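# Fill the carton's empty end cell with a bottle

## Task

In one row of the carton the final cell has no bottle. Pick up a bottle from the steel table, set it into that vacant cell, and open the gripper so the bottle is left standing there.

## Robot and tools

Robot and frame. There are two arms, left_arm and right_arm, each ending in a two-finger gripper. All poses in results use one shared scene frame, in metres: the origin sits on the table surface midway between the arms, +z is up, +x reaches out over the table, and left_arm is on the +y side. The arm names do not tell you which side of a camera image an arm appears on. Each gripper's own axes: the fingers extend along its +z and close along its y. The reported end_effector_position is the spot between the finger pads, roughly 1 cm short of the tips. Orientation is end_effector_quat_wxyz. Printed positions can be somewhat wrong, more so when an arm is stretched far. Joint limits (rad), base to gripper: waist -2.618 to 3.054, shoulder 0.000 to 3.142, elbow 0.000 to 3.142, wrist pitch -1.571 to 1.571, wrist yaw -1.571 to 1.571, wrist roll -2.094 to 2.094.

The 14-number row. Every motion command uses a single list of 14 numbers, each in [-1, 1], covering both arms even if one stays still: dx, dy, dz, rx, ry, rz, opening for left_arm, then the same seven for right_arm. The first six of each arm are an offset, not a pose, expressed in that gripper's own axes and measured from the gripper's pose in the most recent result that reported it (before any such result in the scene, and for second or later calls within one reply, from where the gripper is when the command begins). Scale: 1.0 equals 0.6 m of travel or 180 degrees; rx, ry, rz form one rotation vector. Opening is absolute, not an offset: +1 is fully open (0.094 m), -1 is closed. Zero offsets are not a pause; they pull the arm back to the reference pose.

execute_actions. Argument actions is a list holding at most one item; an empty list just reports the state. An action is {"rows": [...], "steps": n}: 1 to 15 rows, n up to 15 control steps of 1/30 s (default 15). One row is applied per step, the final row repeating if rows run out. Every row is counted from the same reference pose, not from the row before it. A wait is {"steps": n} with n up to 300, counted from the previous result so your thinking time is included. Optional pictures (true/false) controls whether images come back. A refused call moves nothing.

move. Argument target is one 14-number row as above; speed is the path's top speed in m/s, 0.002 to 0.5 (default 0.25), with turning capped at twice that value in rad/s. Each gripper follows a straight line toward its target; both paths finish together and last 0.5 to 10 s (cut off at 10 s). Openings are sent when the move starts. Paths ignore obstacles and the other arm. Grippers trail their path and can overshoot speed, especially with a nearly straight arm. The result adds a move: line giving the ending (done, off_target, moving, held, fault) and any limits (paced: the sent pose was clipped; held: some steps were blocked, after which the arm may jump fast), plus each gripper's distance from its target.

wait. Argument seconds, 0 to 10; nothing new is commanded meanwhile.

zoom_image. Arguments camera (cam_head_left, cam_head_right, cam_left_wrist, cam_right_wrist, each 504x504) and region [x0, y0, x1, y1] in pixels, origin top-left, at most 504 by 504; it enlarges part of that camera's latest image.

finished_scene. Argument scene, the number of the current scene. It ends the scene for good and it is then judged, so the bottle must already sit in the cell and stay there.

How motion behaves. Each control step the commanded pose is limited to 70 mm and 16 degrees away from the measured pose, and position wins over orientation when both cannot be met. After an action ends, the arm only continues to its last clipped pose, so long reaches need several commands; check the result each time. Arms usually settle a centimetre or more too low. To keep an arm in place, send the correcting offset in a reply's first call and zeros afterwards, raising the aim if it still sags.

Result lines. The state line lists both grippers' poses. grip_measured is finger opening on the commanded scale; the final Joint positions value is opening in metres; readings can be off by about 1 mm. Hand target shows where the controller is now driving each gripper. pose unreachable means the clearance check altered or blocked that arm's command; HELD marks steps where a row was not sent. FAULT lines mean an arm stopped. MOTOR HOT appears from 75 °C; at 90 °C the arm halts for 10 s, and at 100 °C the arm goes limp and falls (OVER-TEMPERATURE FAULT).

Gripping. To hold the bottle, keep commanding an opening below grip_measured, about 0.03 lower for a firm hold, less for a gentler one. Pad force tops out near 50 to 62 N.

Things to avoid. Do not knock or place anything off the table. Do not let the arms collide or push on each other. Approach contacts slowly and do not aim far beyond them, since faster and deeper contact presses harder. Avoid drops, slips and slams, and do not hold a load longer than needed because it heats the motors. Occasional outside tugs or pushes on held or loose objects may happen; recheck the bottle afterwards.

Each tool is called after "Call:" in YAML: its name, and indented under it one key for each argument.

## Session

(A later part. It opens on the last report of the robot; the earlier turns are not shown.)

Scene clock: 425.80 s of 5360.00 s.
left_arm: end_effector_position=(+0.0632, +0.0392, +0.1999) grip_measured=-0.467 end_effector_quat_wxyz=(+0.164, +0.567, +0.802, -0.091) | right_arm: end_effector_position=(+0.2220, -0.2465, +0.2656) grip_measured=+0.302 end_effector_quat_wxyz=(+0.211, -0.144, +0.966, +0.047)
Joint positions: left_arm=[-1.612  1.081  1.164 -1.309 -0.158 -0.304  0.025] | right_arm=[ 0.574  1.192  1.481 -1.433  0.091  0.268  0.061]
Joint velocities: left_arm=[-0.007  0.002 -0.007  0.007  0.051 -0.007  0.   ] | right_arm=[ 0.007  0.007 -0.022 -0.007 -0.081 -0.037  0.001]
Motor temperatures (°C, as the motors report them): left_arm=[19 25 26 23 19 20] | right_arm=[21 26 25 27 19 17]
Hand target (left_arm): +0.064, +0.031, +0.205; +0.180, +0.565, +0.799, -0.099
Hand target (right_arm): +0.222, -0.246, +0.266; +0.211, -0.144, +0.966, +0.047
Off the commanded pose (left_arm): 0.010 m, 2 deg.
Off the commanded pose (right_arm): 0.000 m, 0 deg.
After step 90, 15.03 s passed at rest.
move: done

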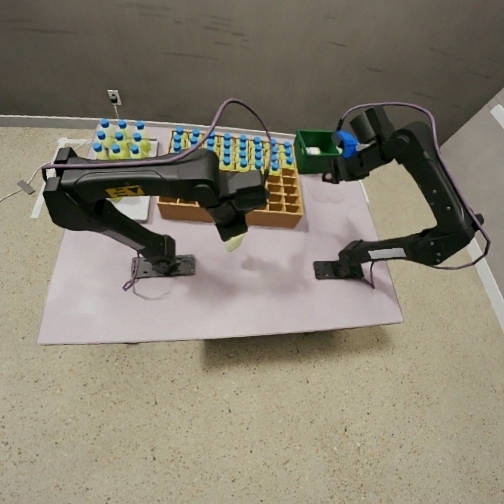

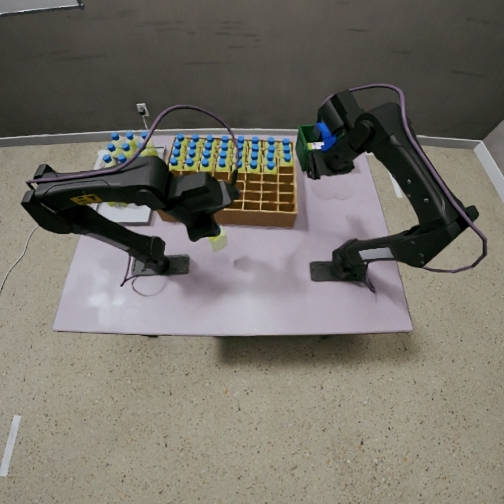

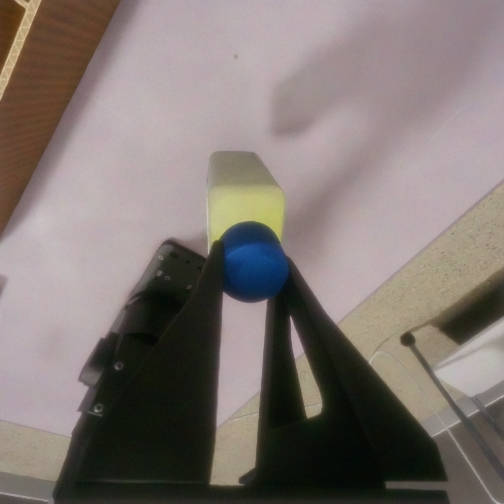

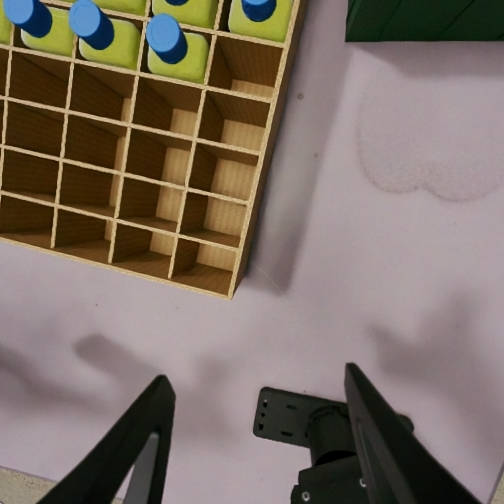

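Call:
move:
  target: [0.032,0.002,0.122,0,-0.014,0,-0.49, 0,0,0,0,0,0,0.3]
  speed: 0.08

Scene clock: 437.83 s of 5360.00 s.
left_arm: end_effector_position=(+0.0660, +0.0373, +0.1187) grip_measured=-0.467 end_effector_quat_wxyz=(+0.164, +0.572, +0.799, -0.087) | right_arm: end_effector_position=(+0.2220, -0.2465, +0.2656) grip_measured=+0.302 end_effector_quat_wxyz=(+0.211, -0.144, +0.966, +0.047)
Joint positions: left_arm=[-1.599  1.039  0.818 -1.009 -0.157 -0.281  0.025] | right_arm=[ 0.574  1.192  1.481 -1.433  0.091  0.268  0.061]
Joint velocities: left_arm=[-0.007 -0.022  0.002 -0.066 -0.037  0.037  0.001] | right_arm=[ 0.002 -0.017 -0.022 -0.037 -0.007  0.037  0.   ]
Motor temperatures (°C, as the motors report them): left_arm=[19 25 26 24 19 20] | right_arm=[21 26 25 27 19 17]
Hand target (left_arm): +0.069, +0.033, +0.125; +0.181, +0.565, +0.798, -0.104
Hand target (right_arm): +0.222, -0.246, +0.266; +0.211, -0.144, +0.966, +0.047
Off the commanded pose (left_arm): 0.009 m, 3 deg.
Off the commanded pose (right_arm): 0.000 m, 0 deg.
After step 90, 7.50 s passed at rest.
move: off_target (left_arm)

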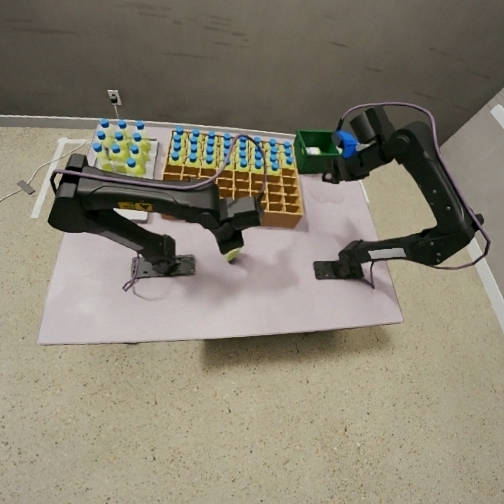

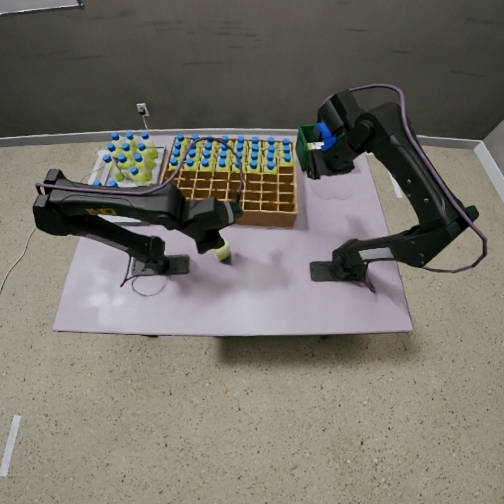

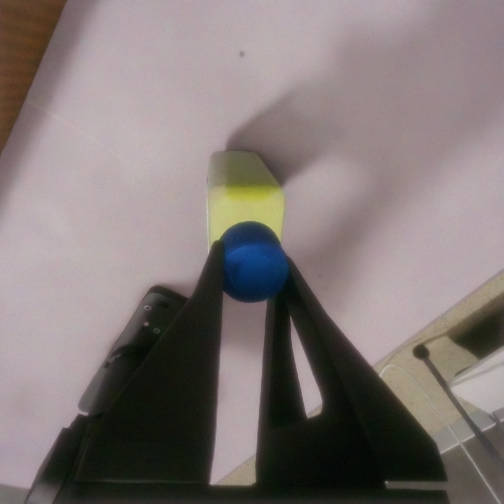

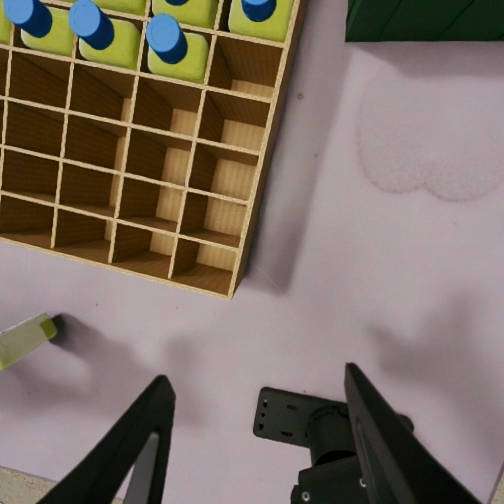

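Call:
move:
  target: [0.002,0,0.006,0.022,-0.012,0,-0.49, 0,0,0,0,0,0,0.3]
  speed: 0.01

Scene clock: 467.17 s of 5360.00 s.
left_arm: end_effector_position=(+0.0642, +0.0414, +0.1101) grip_measured=-0.467 end_effector_quat_wxyz=(+0.144, +0.580, +0.795, -0.107) | right_arm: end_effector_position=(+0.2220, -0.2465, +0.2656) grip_measured=+0.302 end_effector_quat_wxyz=(+0.211, -0.144, +0.966, +0.047)
Joint positions: left_arm=[-1.543  1.01   0.772 -0.98  -0.078 -0.22   0.025] | right_arm=[ 0.574  1.192  1.481 -1.433  0.091  0.268  0.061]
Joint velocities: left_arm=[-0.032 -0.017 -0.007 -0.007 -0.051  0.007 -0.001] | right_arm=[-0.002 -0.012  0.017  0.022 -0.037 -0.007  0.   ]
Motor temperatures (°C, as the motors report them): left_arm=[19 25 26 24 19 20] | right_arm=[21 25 25 27 19 17]
Hand target (left_arm): +0.066, +0.037, +0.115; +0.158, +0.575, +0.793, -0.124
Hand target (right_arm): +0.222, -0.246, +0.266; +0.211, -0.144, +0.966, +0.047
Off the commanded pose (left_arm): 0.007 m, 3 deg.
Off the commanded pose (right_arm): 0.000 m, 0 deg.
After step 90, 22.23 s passed at rest.
move: off_target (left_arm)

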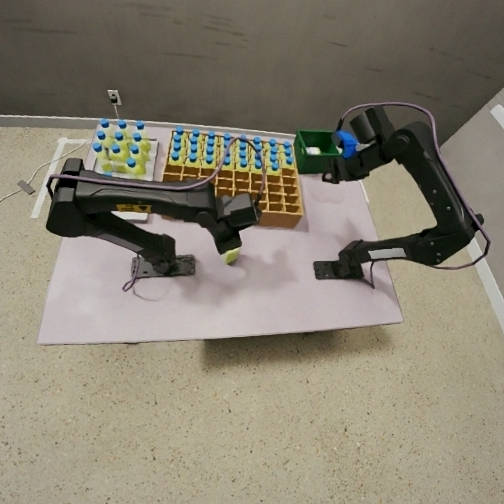

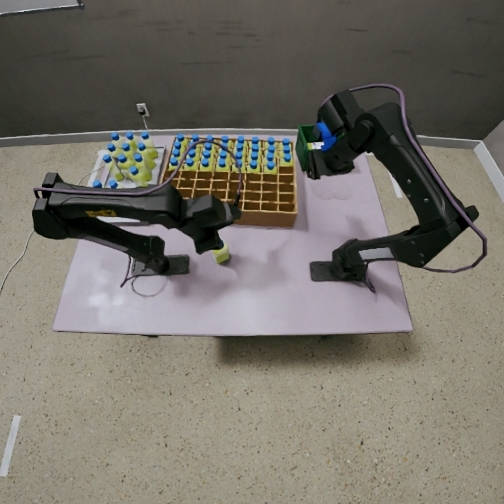

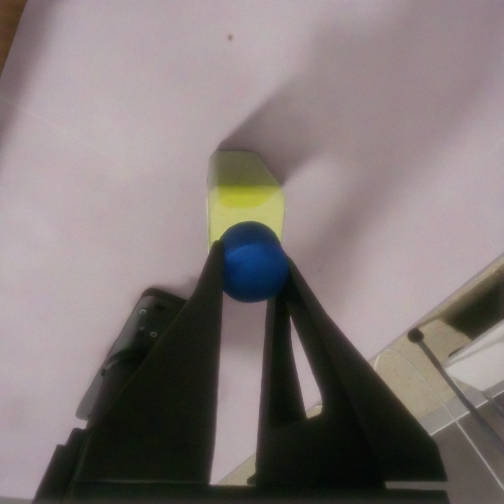

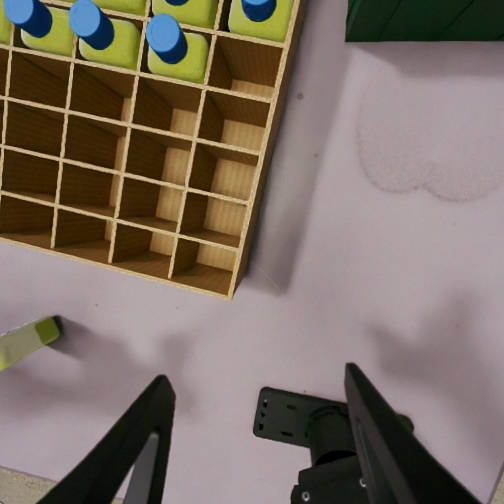

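Call:
move:
  target: [0,0,0.0,0,-0.026,0,-0.49, 0,0,0,0,0,0,0.3]
  speed: 0.01

Scene clock: 476.20 s of 5360.00 s.
left_arm: end_effector_position=(+0.0634, +0.0463, +0.1049) grip_measured=-0.467 end_effector_quat_wxyz=(+0.156, +0.577, +0.793, -0.117) | right_arm: end_effector_position=(+0.2220, -0.2465, +0.2656) grip_measured=+0.302 end_effector_quat_wxyz=(+0.211, -0.144, +0.966, +0.047)
Joint positions: left_arm=[-1.552  0.955  0.718 -0.95  -0.087 -0.228  0.025] | right_arm=[ 0.574  1.192  1.481 -1.433  0.091  0.268  0.061]
Joint velocities: left_arm=[-0.002  0.002 -0.002 -0.037 -0.022 -0.007  0.   ] | right_arm=[-0.002 -0.017 -0.017 -0.051 -0.037  0.037  0.   ]
Motor temperatures (°C, as the motors report them): left_arm=[19 25 26 24 19 20] | right_arm=[21 25 25 27 19 17]
Hand target (left_arm): +0.064, +0.042, +0.110; +0.175, +0.574, +0.789, -0.131
Hand target (right_arm): +0.222, -0.246, +0.266; +0.211, -0.144, +0.966, +0.047
Off the commanded pose (left_arm): 0.007 m, 3 deg.
Off the commanded pose (right_arm): 0.000 m, 0 deg.
After step 90, 1.77 s passed at rest.
move: off_target (left_arm)

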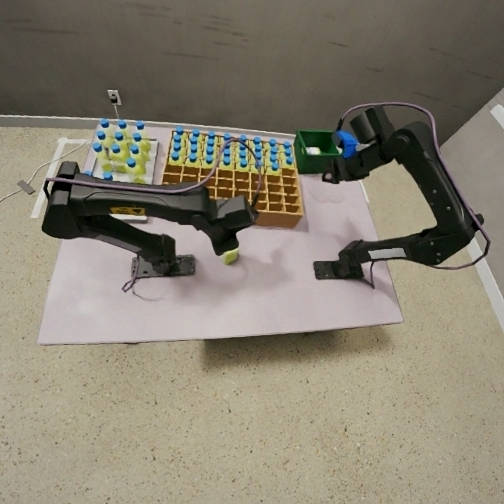

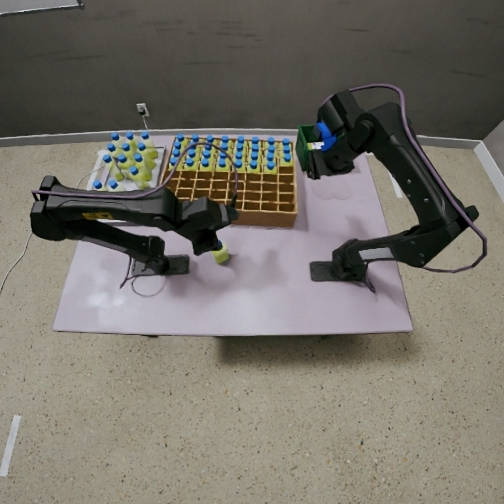

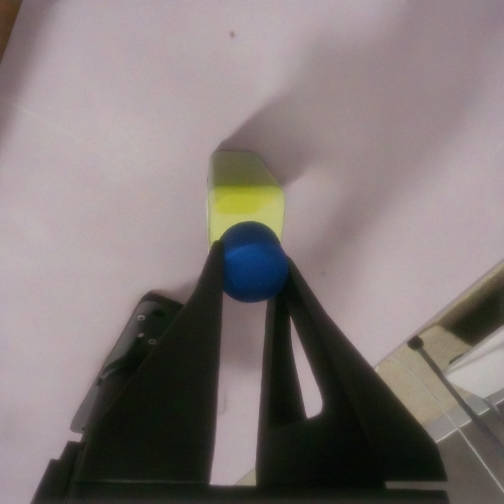

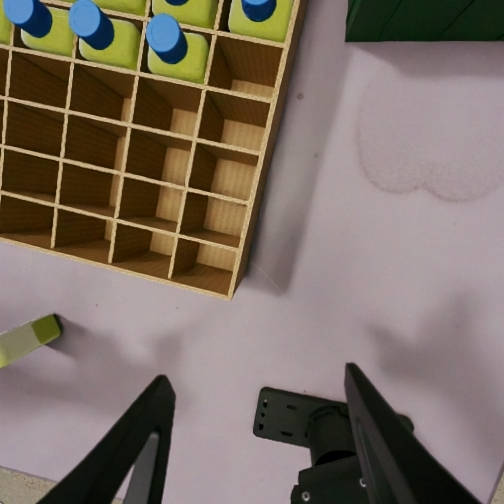

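Call:
execute_actions:
  actions:
    - {"rows":[[0.001,0,0.001,0,-0.008,0,-0.49,0,0,0,0,0,0,0.3]],"steps":15}

Scene clock: 479.93 s of 5360.00 s.
left_arm: end_effector_position=(+0.0634, +0.0478, +0.1022) grip_measured=-0.467 end_effector_quat_wxyz=(+0.154, +0.577, +0.794, -0.115) | right_arm: end_effector_position=(+0.2220, -0.2465, +0.2656) grip_measured=+0.302 end_effector_quat_wxyz=(+0.211, -0.144, +0.966, +0.047)
Joint positions: left_arm=[-1.552  0.954  0.708 -0.947 -0.087 -0.229  0.025] | right_arm=[ 0.574  1.192  1.481 -1.433  0.091  0.268  0.061]
Joint velocities: left_arm=[-0.017  0.002  0.007 -0.037  0.037  0.007  0.   ] | right_arm=[-0.017 -0.002  0.002  0.051 -0.022  0.022 -0.   ]
Motor temperatures (°C, as the motors report them): left_arm=[19 25 26 24 19 20] | right_arm=[21 25 25 27 19 17]
Hand target (left_arm): +0.063, +0.047, +0.104; +0.165, +0.575, +0.792, -0.125
Hand target (right_arm): +0.222, -0.246, +0.266; +0.211, -0.144, +0.966, +0.047
Off the commanded pose (left_arm): 0.002 m, 2 deg.
Off the commanded pose (right_arm): 0.000 m, 0 deg.
Steps of this call (steps 1 to 90: nothing new was sent; then 0.23 s passed at rest; steps 91 to 105: all 15 steps of this action). Readings (end_effector_position):
91: left_arm (+0.0635, +0.0463, +0.1046) | right_arm (+0.2220, -0.2465, +0.2656)
92: left_arm (+0.0634, +0.0467, +0.1038) | right_arm (+0.2220, -0.2465, +0.2656)
94: left_arm (+0.0633, +0.0481, +0.1018) | right_arm (+0.2220, -0.2465, +0.2656)
98: left_arm (+0.0634, +0.0478, +0.1022) | right_arm (+0.2220, -0.2465, +0.2656)
105: the state above

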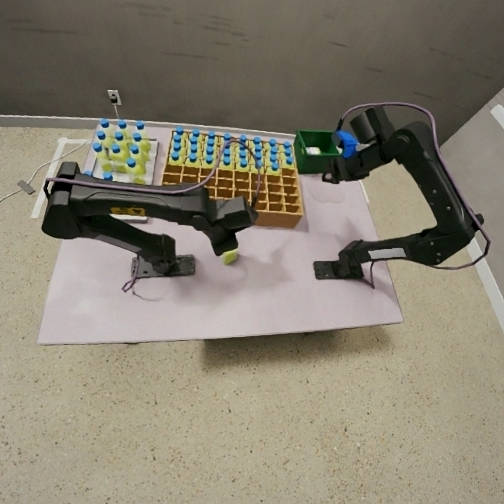

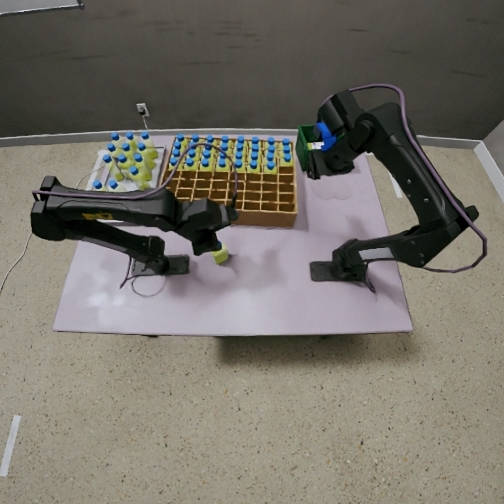

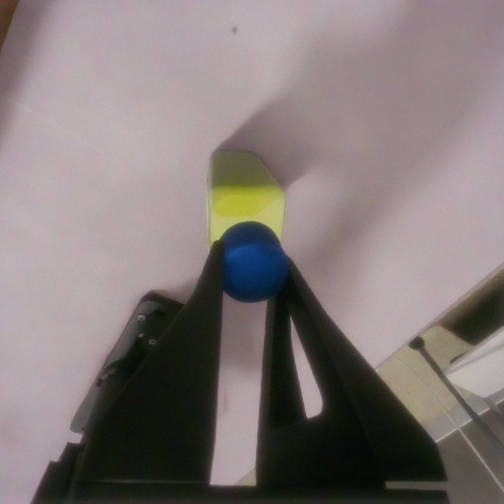

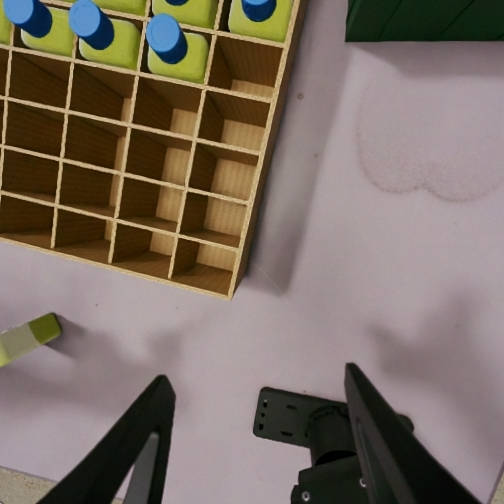

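Call:
execute_actions:
  actions:
    - {"rows":[[0.002,0,0.004,0,-0.008,0,-0.49,0,0,0,0,0,0,0.3]],"steps":12}

Call:
zoom_image:
  camera: "cam_head_left"
  region: [180,200,300,300]

Scene clock: 483.23 s of 5360.00 s.
left_arm: end_effector_position=(+0.0634, +0.0467, +0.1016) grip_measured=-0.467 end_effector_quat_wxyz=(+0.157, +0.576, +0.793, -0.119) | right_arm: end_effector_position=(+0.2220, -0.2465, +0.2656) grip_measured=+0.302 end_effector_quat_wxyz=(+0.211, -0.144, +0.966, +0.047)
Joint positions: left_arm=[-1.552  0.948  0.7   -0.935 -0.087 -0.229  0.025] | right_arm=[ 0.574  1.192  1.481 -1.433  0.091  0.268  0.061]
Joint velocities: left_arm=[ 0.002  0.012 -0.007 -0.007 -0.007 -0.051 -0.   ] | right_arm=[-0.002 -0.007 -0.012 -0.066  0.022 -0.022 -0.   ]
Motor temperatures (°C, as the motors report them): left_arm=[19 25 26 24 19 20] | right_arm=[21 25 25 27 19 17]
Hand target (left_arm): +0.063, +0.048, +0.100; +0.164, +0.575, +0.792, -0.123
Hand target (right_arm): +0.222, -0.246, +0.266; +0.211, -0.144, +0.966, +0.047
Off the commanded pose (left_arm): 0.002 m, 1 deg.
Off the commanded pose (right_arm): 0.000 m, 0 deg.
Steps of this call (steps 1 to 87: nothing new was sent; steps 88 to 99: all 12 steps of this action). Readings (end_effector_position):
88: left_arm (+0.0634, +0.0480, +0.1016) | right_arm (+0.2220, -0.2465, +0.2656)
89: left_arm (+0.0634, +0.0474, +0.1018) | right_arm (+0.2220, -0.2465, +0.2656)
91: left_arm (+0.0634, +0.0470, +0.1016) | right_arm (+0.2220, -0.2465, +0.2656)
95: left_arm (+0.0634, +0.0467, +0.1016) | right_arm (+0.2220, -0.2465, +0.2656)
99: the state above

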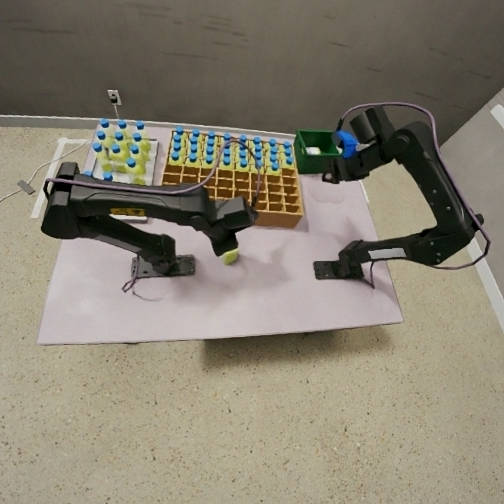

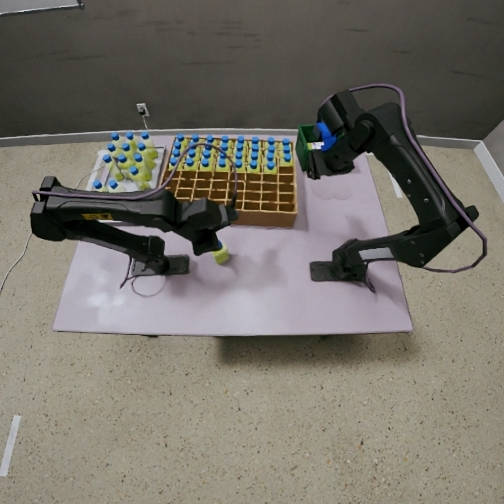

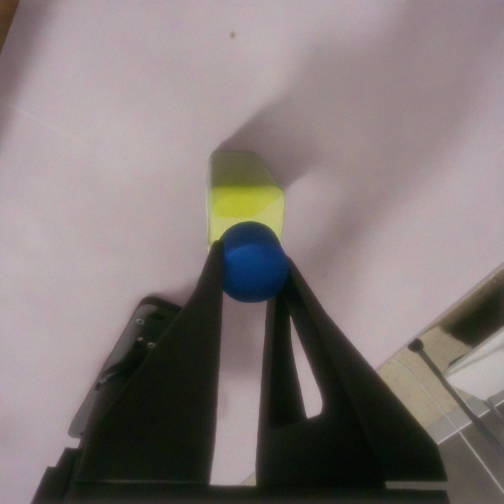

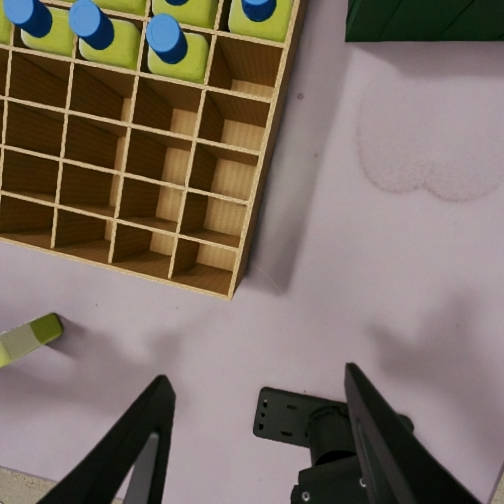

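Region (180, 200, 300, 300) of cam_head_left's 504x504 image, scaled by 4.200, with more detail than that image has.

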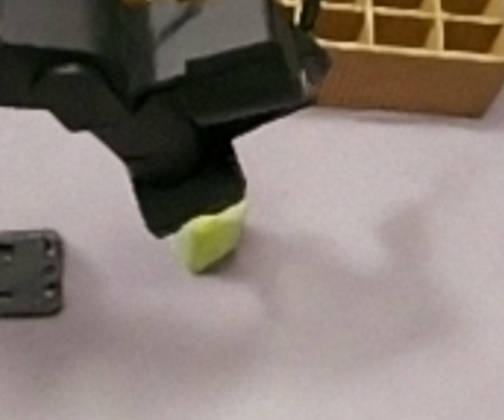

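Call:
execute_actions:
  actions:
    - {"rows":[[0,0,-0.001,0,0,0,-0.46,0,0,0,0,0,0,0.3],[0,0,-0.001,0,0,0,-0.44,0,0,0,0,0,0,0.3],[0,0,-0.001,0,0,0,-0.42,0,0,0,0,0,0,0.3],[0,0,-0.001,0,0,0,-0.40,0,0,0,0,0,0,0.3],[0,0,-0.001,0,0,0,-0.37,0,0,0,0,0,0,0.3],[0,0,-0.001,0,0,0,-0.33,0,0,0,0,0,0,0.3],[0,0,-0.001,0,0,0,-0.28,0,0,0,0,0,0,0.3],[0,0,-0.001,0,0,0,-0.2,0,0,0,0,0,0,0.3],[0,0,-0.001,0,0,0,-0.1,0,0,0,0,0,0,0.3],[0,0,-0.001,0,0,0,0.0,0,0,0,0,0,0,0.3],[0,0,-0.001,0,0,0,0.1,0,0,0,0,0,0,0.3]],"steps":15}

Scene clock: 490.73 s of 5360.00 s.
left_arm: end_effector_position=(+0.0634, +0.0467, +0.1016) grip_measured=+0.098 end_effector_quat_wxyz=(+0.157, +0.576, +0.793, -0.119) | right_arm: end_effector_position=(+0.2220, -0.2465, +0.2656) grip_measured=+0.302 end_effector_quat_wxyz=(+0.211, -0.144, +0.966, +0.047)
Joint positions: left_arm=[-1.552  0.948  0.7   -0.935 -0.087 -0.229  0.052] | right_arm=[ 0.574  1.192  1.481 -1.433  0.091  0.268  0.061]
Joint velocities: left_arm=[ 0.012  0.007 -0.012  0.022  0.007  0.022  0.001] | right_arm=[-0.022  0.002 -0.007  0.007 -0.037 -0.007 -0.001]
Motor temperatures (°C, as the motors report them): left_arm=[19 25 25 24 19 20] | right_arm=[21 25 25 27 19 17]
Hand target (left_arm): +0.063, +0.047, +0.102; +0.157, +0.576, +0.793, -0.119
Hand target (right_arm): +0.222, -0.246, +0.266; +0.211, -0.144, +0.966, +0.047
Off the commanded pose (left_arm): 0.001 m, 0 deg.
Off the commanded pose (right_arm): 0.000 m, 0 deg.
Steps of this call (steps 1 to 90: nothing new was sent; then 4.00 s passed at rest; steps 91 to 105: all 15 steps of this action). Readings (end_effector_position):
91: left_arm (+0.0634, +0.0467, +0.1016) | right_arm (+0.2220, -0.2465, +0.2656)
92: left_arm (+0.0634, +0.0467, +0.1016) | right_arm (+0.2220, -0.2465, +0.2656)
94: left_arm (+0.0634, +0.0467, +0.1016) | right_arm (+0.2220, -0.2465, +0.2656)
98: left_arm (+0.0634, +0.0467, +0.1016) | right_arm (+0.2220, -0.2465, +0.2656)
105: the state above

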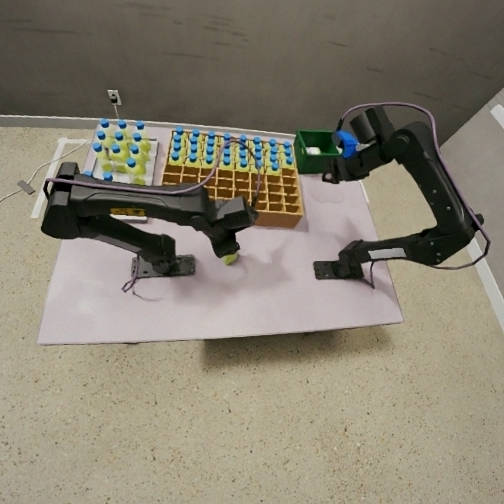

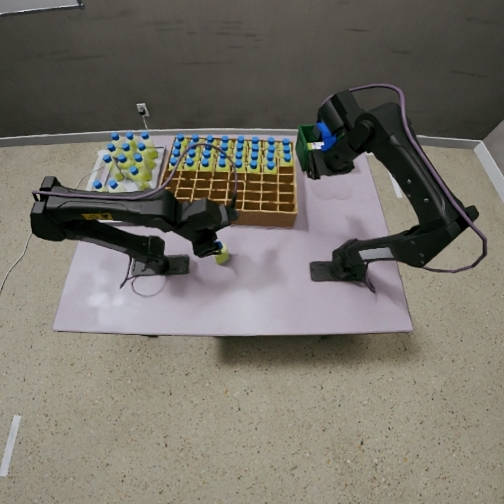

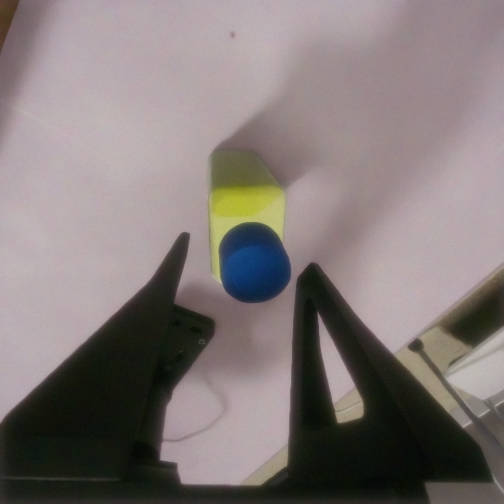

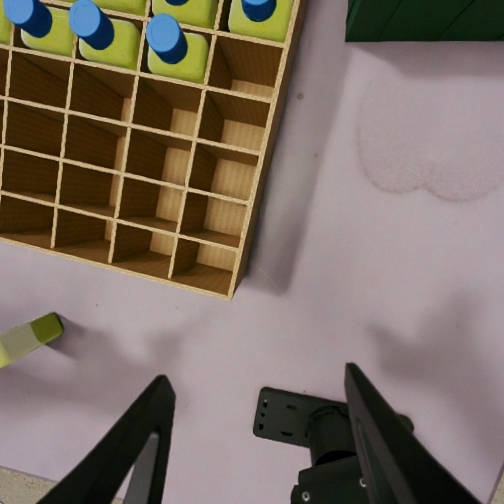

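Call:
move:
  target: [0,0,-0.15,0,0,0,0.1, 0.115,0.283,0.030,0,0,0,0.3]
  speed: 0.12

Scene clock: 509.40 s of 5360.00 s.
left_arm: end_effector_position=(+0.0544, +0.0768, +0.1743) grip_measured=+0.098 end_effector_quat_wxyz=(+0.145, +0.577, +0.796, -0.112) | right_arm: end_effector_position=(+0.1131, -0.1028, +0.2174) grip_measured=+0.302 end_effector_quat_wxyz=(+0.193, -0.147, +0.969, +0.042)
Joint positions: left_arm=[-1.598  0.898  0.986 -1.302 -0.095 -0.278  0.052] | right_arm=[ 1.403  1.444  1.485 -1.406  0.342  1.076  0.061]
Joint velocities: left_arm=[-0.007 -0.002 -0.007 -0.037 -0.051  0.022 -0.001] | right_arm=[-0.007 -0.007  0.012 -0.081  0.081 -0.022 -0.001]
Motor temperatures (°C, as the motors report them): left_arm=[19 24 26 24 19 20] | right_arm=[21 25 25 27 19 17]
Hand target (left_arm): +0.055, +0.079, +0.185; +0.158, +0.576, +0.793, -0.119
Hand target (right_arm): +0.116, -0.097, +0.223; +0.206, -0.143, +0.967, +0.048
Off the commanded pose (left_arm): 0.011 m, 2 deg.
Off the commanded pose (right_arm): 0.010 m, 2 deg.
After step 90, 13.60 s passed at rest.
move: off_target (left_arm)

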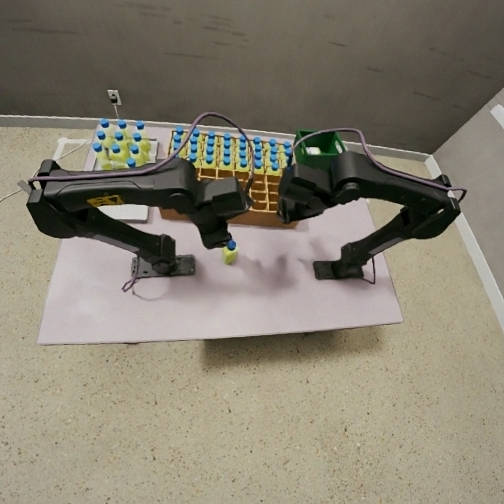

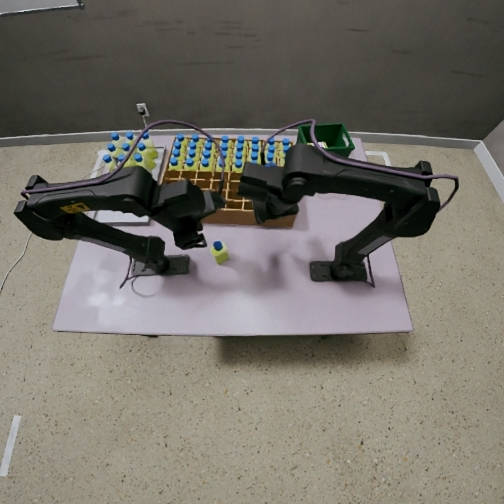

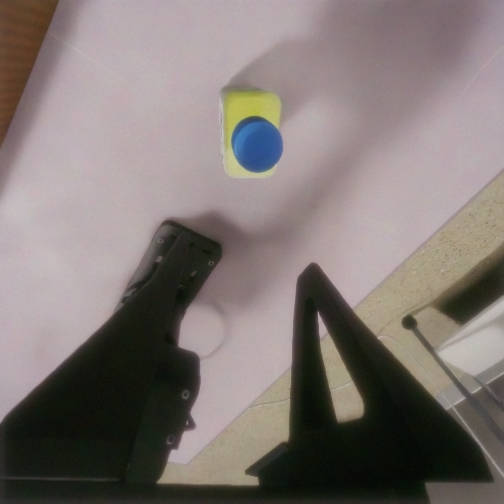

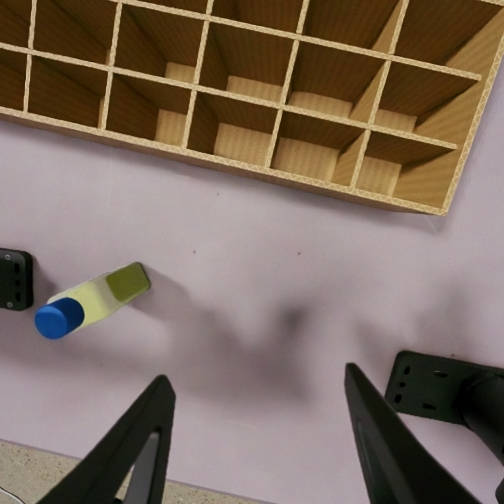

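Call:
move:
  target: [0.161,0.415,-0.197,-0.103,-0.01,-0.27,0.1, 0,0,0,0,0,0,0.3]
  speed: 0.2

Scene clock: 519.80 s of 5360.00 s.
left_arm: end_effector_position=(+0.2481, +0.2799, +0.2337) grip_measured=+0.098 end_effector_quat_wxyz=(+0.158, +0.173, +0.971, -0.052) | right_arm: end_effector_position=(+0.1123, -0.1026, +0.2171) grip_measured=+0.302 end_effector_quat_wxyz=(+0.190, -0.146, +0.970, +0.043)
Joint positions: left_arm=[ 0.244  1.206  1.395 -1.519  0.234  0.617  0.052] | right_arm=[ 1.403  1.444  1.485 -1.406  0.337  1.078  0.061]
Joint velocities: left_arm=[-0.002  0.002  0.002  0.007 -0.037  0.007  0.   ] | right_arm=[ 0.017  0.007 -0.007  0.007  0.066  0.007 -0.   ]
Motor temperatures (°C, as the motors report them): left_arm=[19 24 26 23 19 20] | right_arm=[21 25 26 27 19 17]
Hand target (left_arm): +0.254, +0.282, +0.241; +0.172, +0.167, +0.969, -0.051
Hand target (right_arm): +0.113, -0.103, +0.217; +0.193, -0.147, +0.969, +0.042
Off the commanded pose (left_arm): 0.014 m, 4 deg.
Off the commanded pose (right_arm): 0.001 m, 0 deg.
After step 90, 4.77 s passed at rest.
move: off_target (left_arm)

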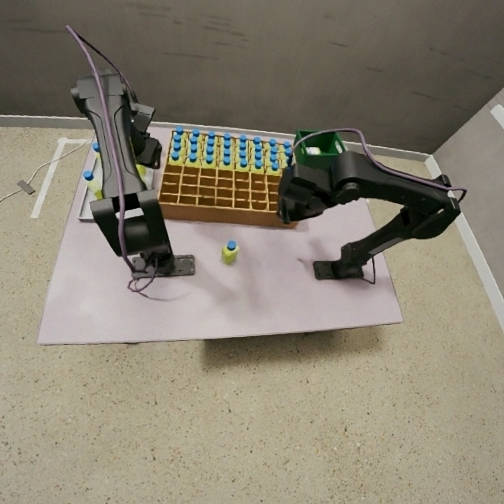

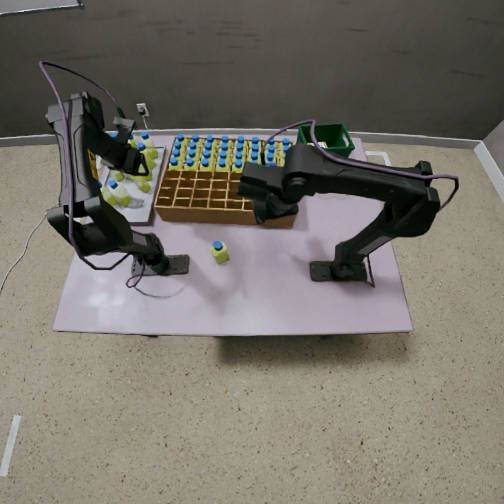

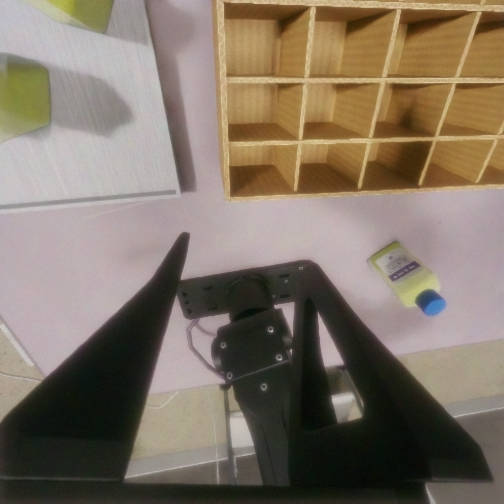

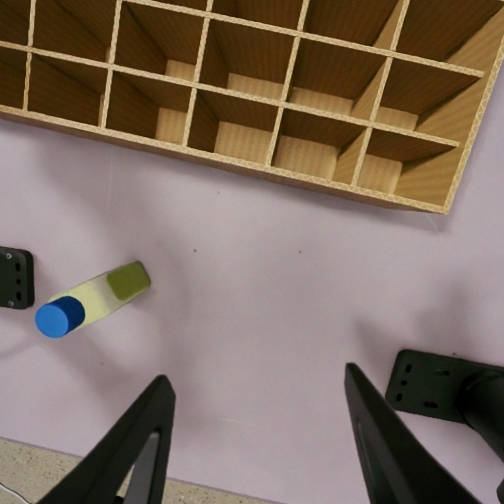

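Call:
move:
  target: [0,0,0,0,0,0,0.1, 0.061,0.261,0.029,0,0.012,0,0.3]
  speed: 0.12

Scene clock: 529.60 s of 5360.00 s.
left_arm: end_effector_position=(+0.2481, +0.2799, +0.2337) grip_measured=+0.098 end_effector_quat_wxyz=(+0.158, +0.172, +0.971, -0.052) | right_arm: end_effector_position=(+0.0416, +0.0400, +0.1855) grip_measured=+0.302 end_effector_quat_wxyz=(+0.168, -0.146, +0.974, +0.043)
Joint positions: left_arm=[ 0.244  1.206  1.395 -1.519  0.234  0.615  0.052] | right_arm=[ 1.627  2.012  2.034 -1.473  0.329  1.318  0.061]
Joint velocities: left_arm=[-0.007 -0.002 -0.002  0.007 -0.022 -0.007 -0.001] | right_arm=[-0.012 -0.002  0.002  0.022 -0.037  0.022  0.   ]
Motor temperatures (°C, as the motors report them): left_arm=[19 24 26 23 19 20] | right_arm=[21 26 26 26 19 17]
Hand target (left_arm): +0.248, +0.280, +0.234; +0.158, +0.173, +0.971, -0.052
Hand target (right_arm): +0.040, +0.040, +0.188; +0.171, -0.146, +0.974, +0.040
Off the commanded pose (left_arm): 0.000 m, 0 deg.
Off the commanded pose (right_arm): 0.006 m, 1 deg.
After step 90, 4.93 s passed at rest.
move: done

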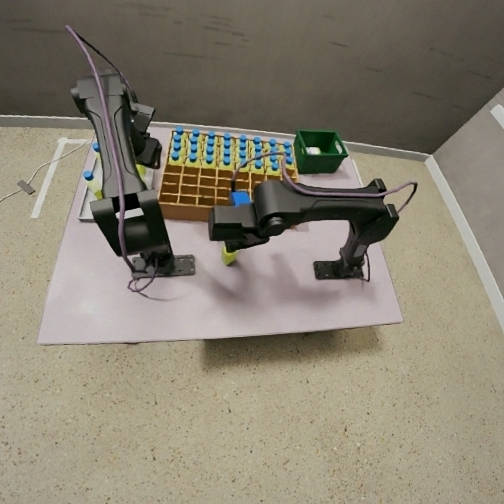

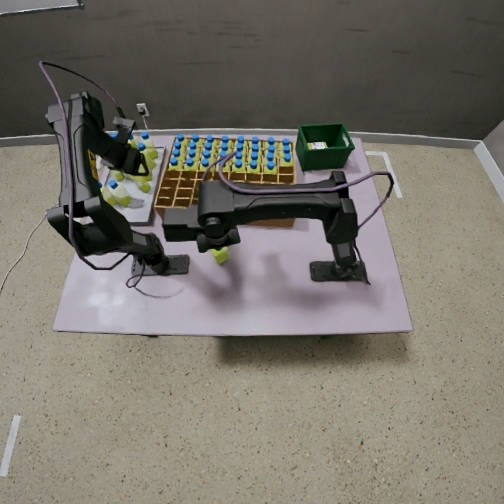

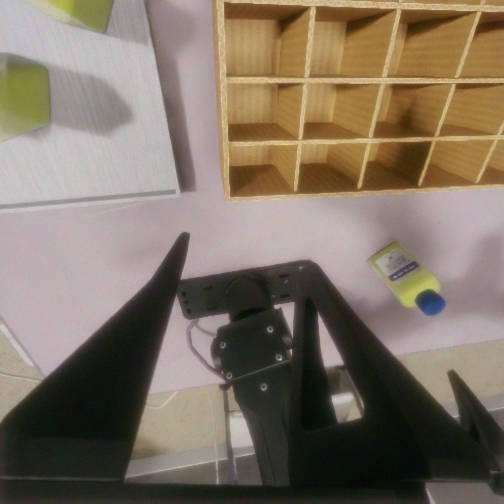

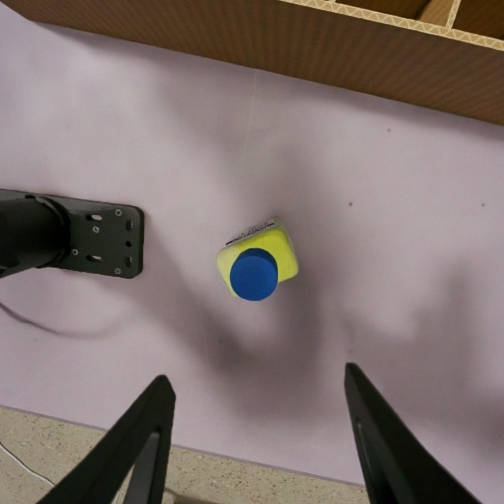

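Call:
zoom_image:
  camera: "cam_right_wrist"
  region: [190,190,330,330]

Region (190, 190, 330, 330) of cam_right_wrist's 504x504 image, scaled by 3.600, with more detail than that image has.

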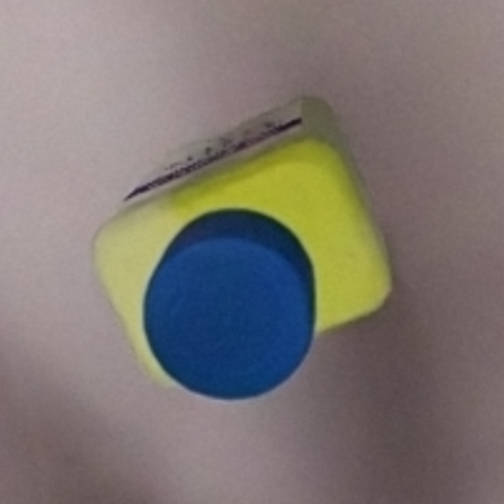

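Call:
move:
  target: [0,0,0,0,0,0,0.1, 0.009,-0.008,0.05,-0.0435,0.006,-0.12,0.3]
  speed: 0.06

Scene clock: 562.47 s of 5360.00 s.
left_arm: end_effector_position=(+0.2481, +0.2799, +0.2337) grip_measured=+0.098 end_effector_quat_wxyz=(+0.158, +0.172, +0.971, -0.052) | right_arm: end_effector_position=(+0.0434, +0.0389, +0.1500) grip_measured=+0.302 end_effector_quat_wxyz=(+0.150, -0.340, +0.926, +0.066)
Joint positions: left_arm=[ 0.244  1.206  1.395 -1.519  0.234  0.615  0.052] | right_arm=[ 1.585  1.875  1.702 -1.17   0.239  0.862  0.061]
Joint velocities: left_arm=[ 0.007  0.012 -0.002 -0.022 -0.007  0.051 -0.001] | right_arm=[-0.007  0.012 -0.022 -0.007  0.007 -0.125  0.001]
Motor temperatures (°C, as the motors report them): left_arm=[19 24 26 23 19 20] | right_arm=[21 29 26 25 19 17]
Hand target (left_arm): +0.248, +0.280, +0.234; +0.158, +0.172, +0.971, -0.052
Hand target (right_arm): +0.048, +0.038, +0.156; +0.155, -0.338, +0.925, +0.076
Off the commanded pose (left_arm): 0.000 m, 0 deg.
Off the commanded pose (right_arm): 0.007 m, 1 deg.
After step 90, 26.17 s passed at rest.
move: done

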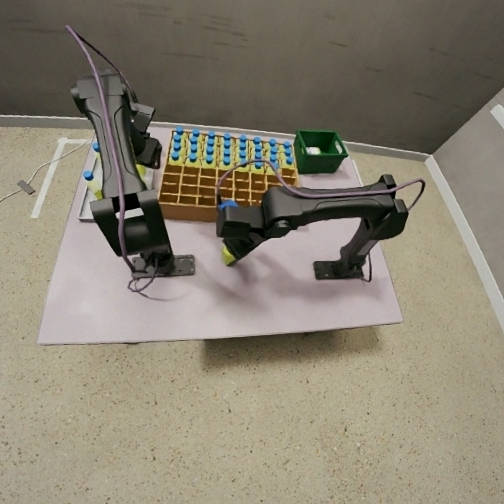

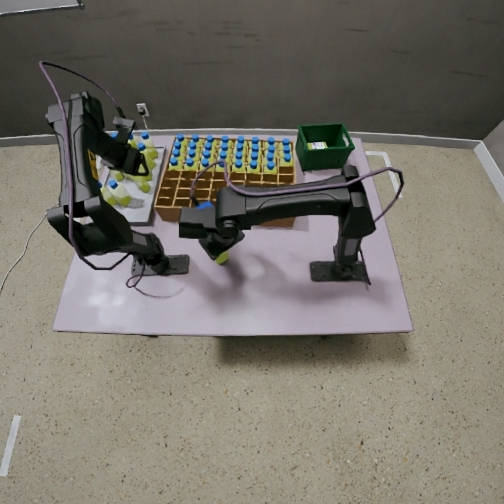

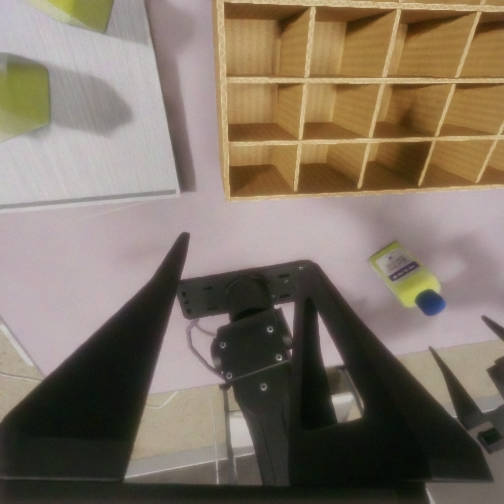

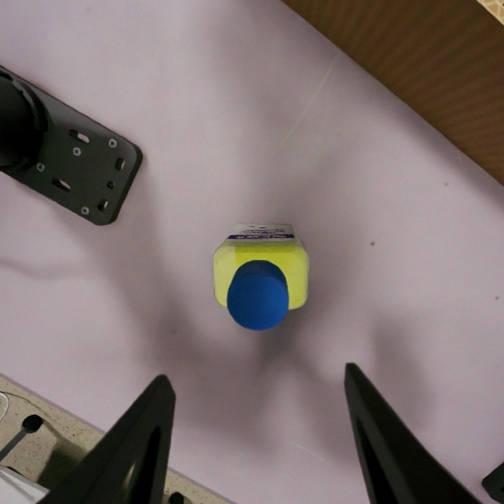

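Call:
zoom_image:
  camera: "cam_right_wrist"
  region: [190,200,330,340]

Region (190, 200, 330, 340) of cam_right_wrist's 504x504 image, scaled by 3.600, with more detail than that image has.

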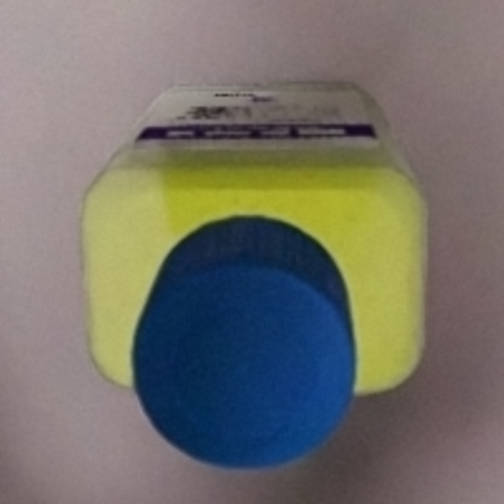

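Call:
move:
  target: [0,0,0,0,0,0,0.1, -0.002,0,0.045,0,-0.01,0,0.3]
  speed: 0.04

Scene clock: 582.47 s of 5360.00 s.
left_arm: end_effector_position=(+0.2481, +0.2799, +0.2337) grip_measured=+0.098 end_effector_quat_wxyz=(+0.158, +0.172, +0.971, -0.052) | right_arm: end_effector_position=(+0.0435, +0.0458, +0.1293) grip_measured=+0.302 end_effector_quat_wxyz=(+0.155, -0.341, +0.924, +0.078)
Joint positions: left_arm=[ 0.244  1.206  1.395 -1.519  0.234  0.615  0.052] | right_arm=[ 1.585  1.875  1.612 -1.054  0.241  0.855  0.061]
Joint velocities: left_arm=[-0.002 -0.007 -0.007 -0.007 -0.022 -0.022  0.002] | right_arm=[-0.007 -0.012  0.012  0.037 -0.022 -0.007  0.   ]
Motor temperatures (°C, as the motors report them): left_arm=[19 24 26 23 19 20] | right_arm=[21 31 25 26 19 17]
Hand target (left_arm): +0.248, +0.280, +0.234; +0.158, +0.172, +0.971, -0.052
Hand target (right_arm): +0.051, +0.045, +0.125; +0.164, -0.339, +0.924, +0.071
Off the commanded pose (left_arm): 0.000 m, 0 deg.
Off the commanded pose (right_arm): 0.008 m, 1 deg.
After step 90, 15.87 s passed at rest.
move: done

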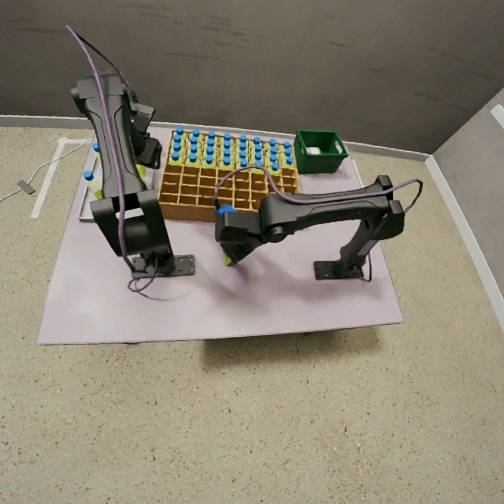

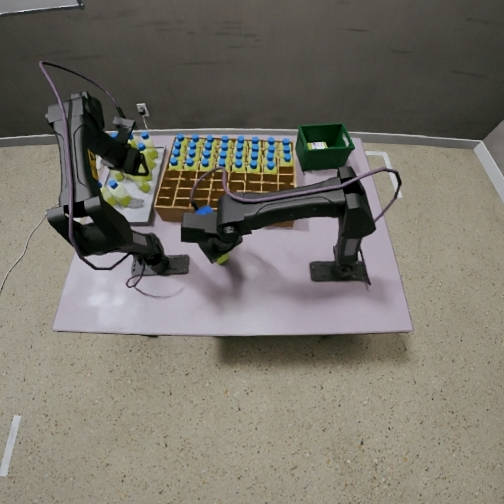

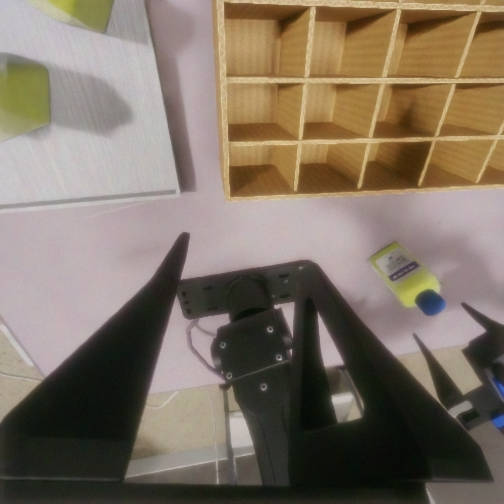

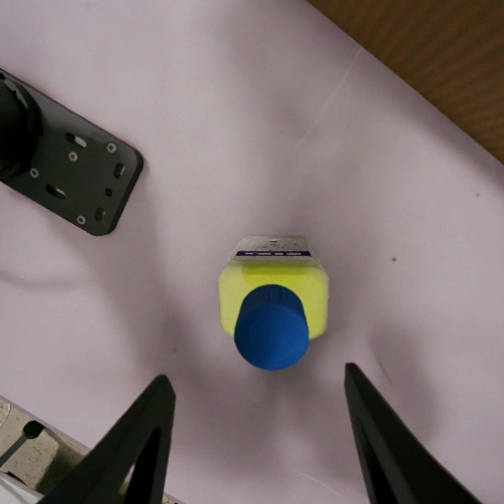

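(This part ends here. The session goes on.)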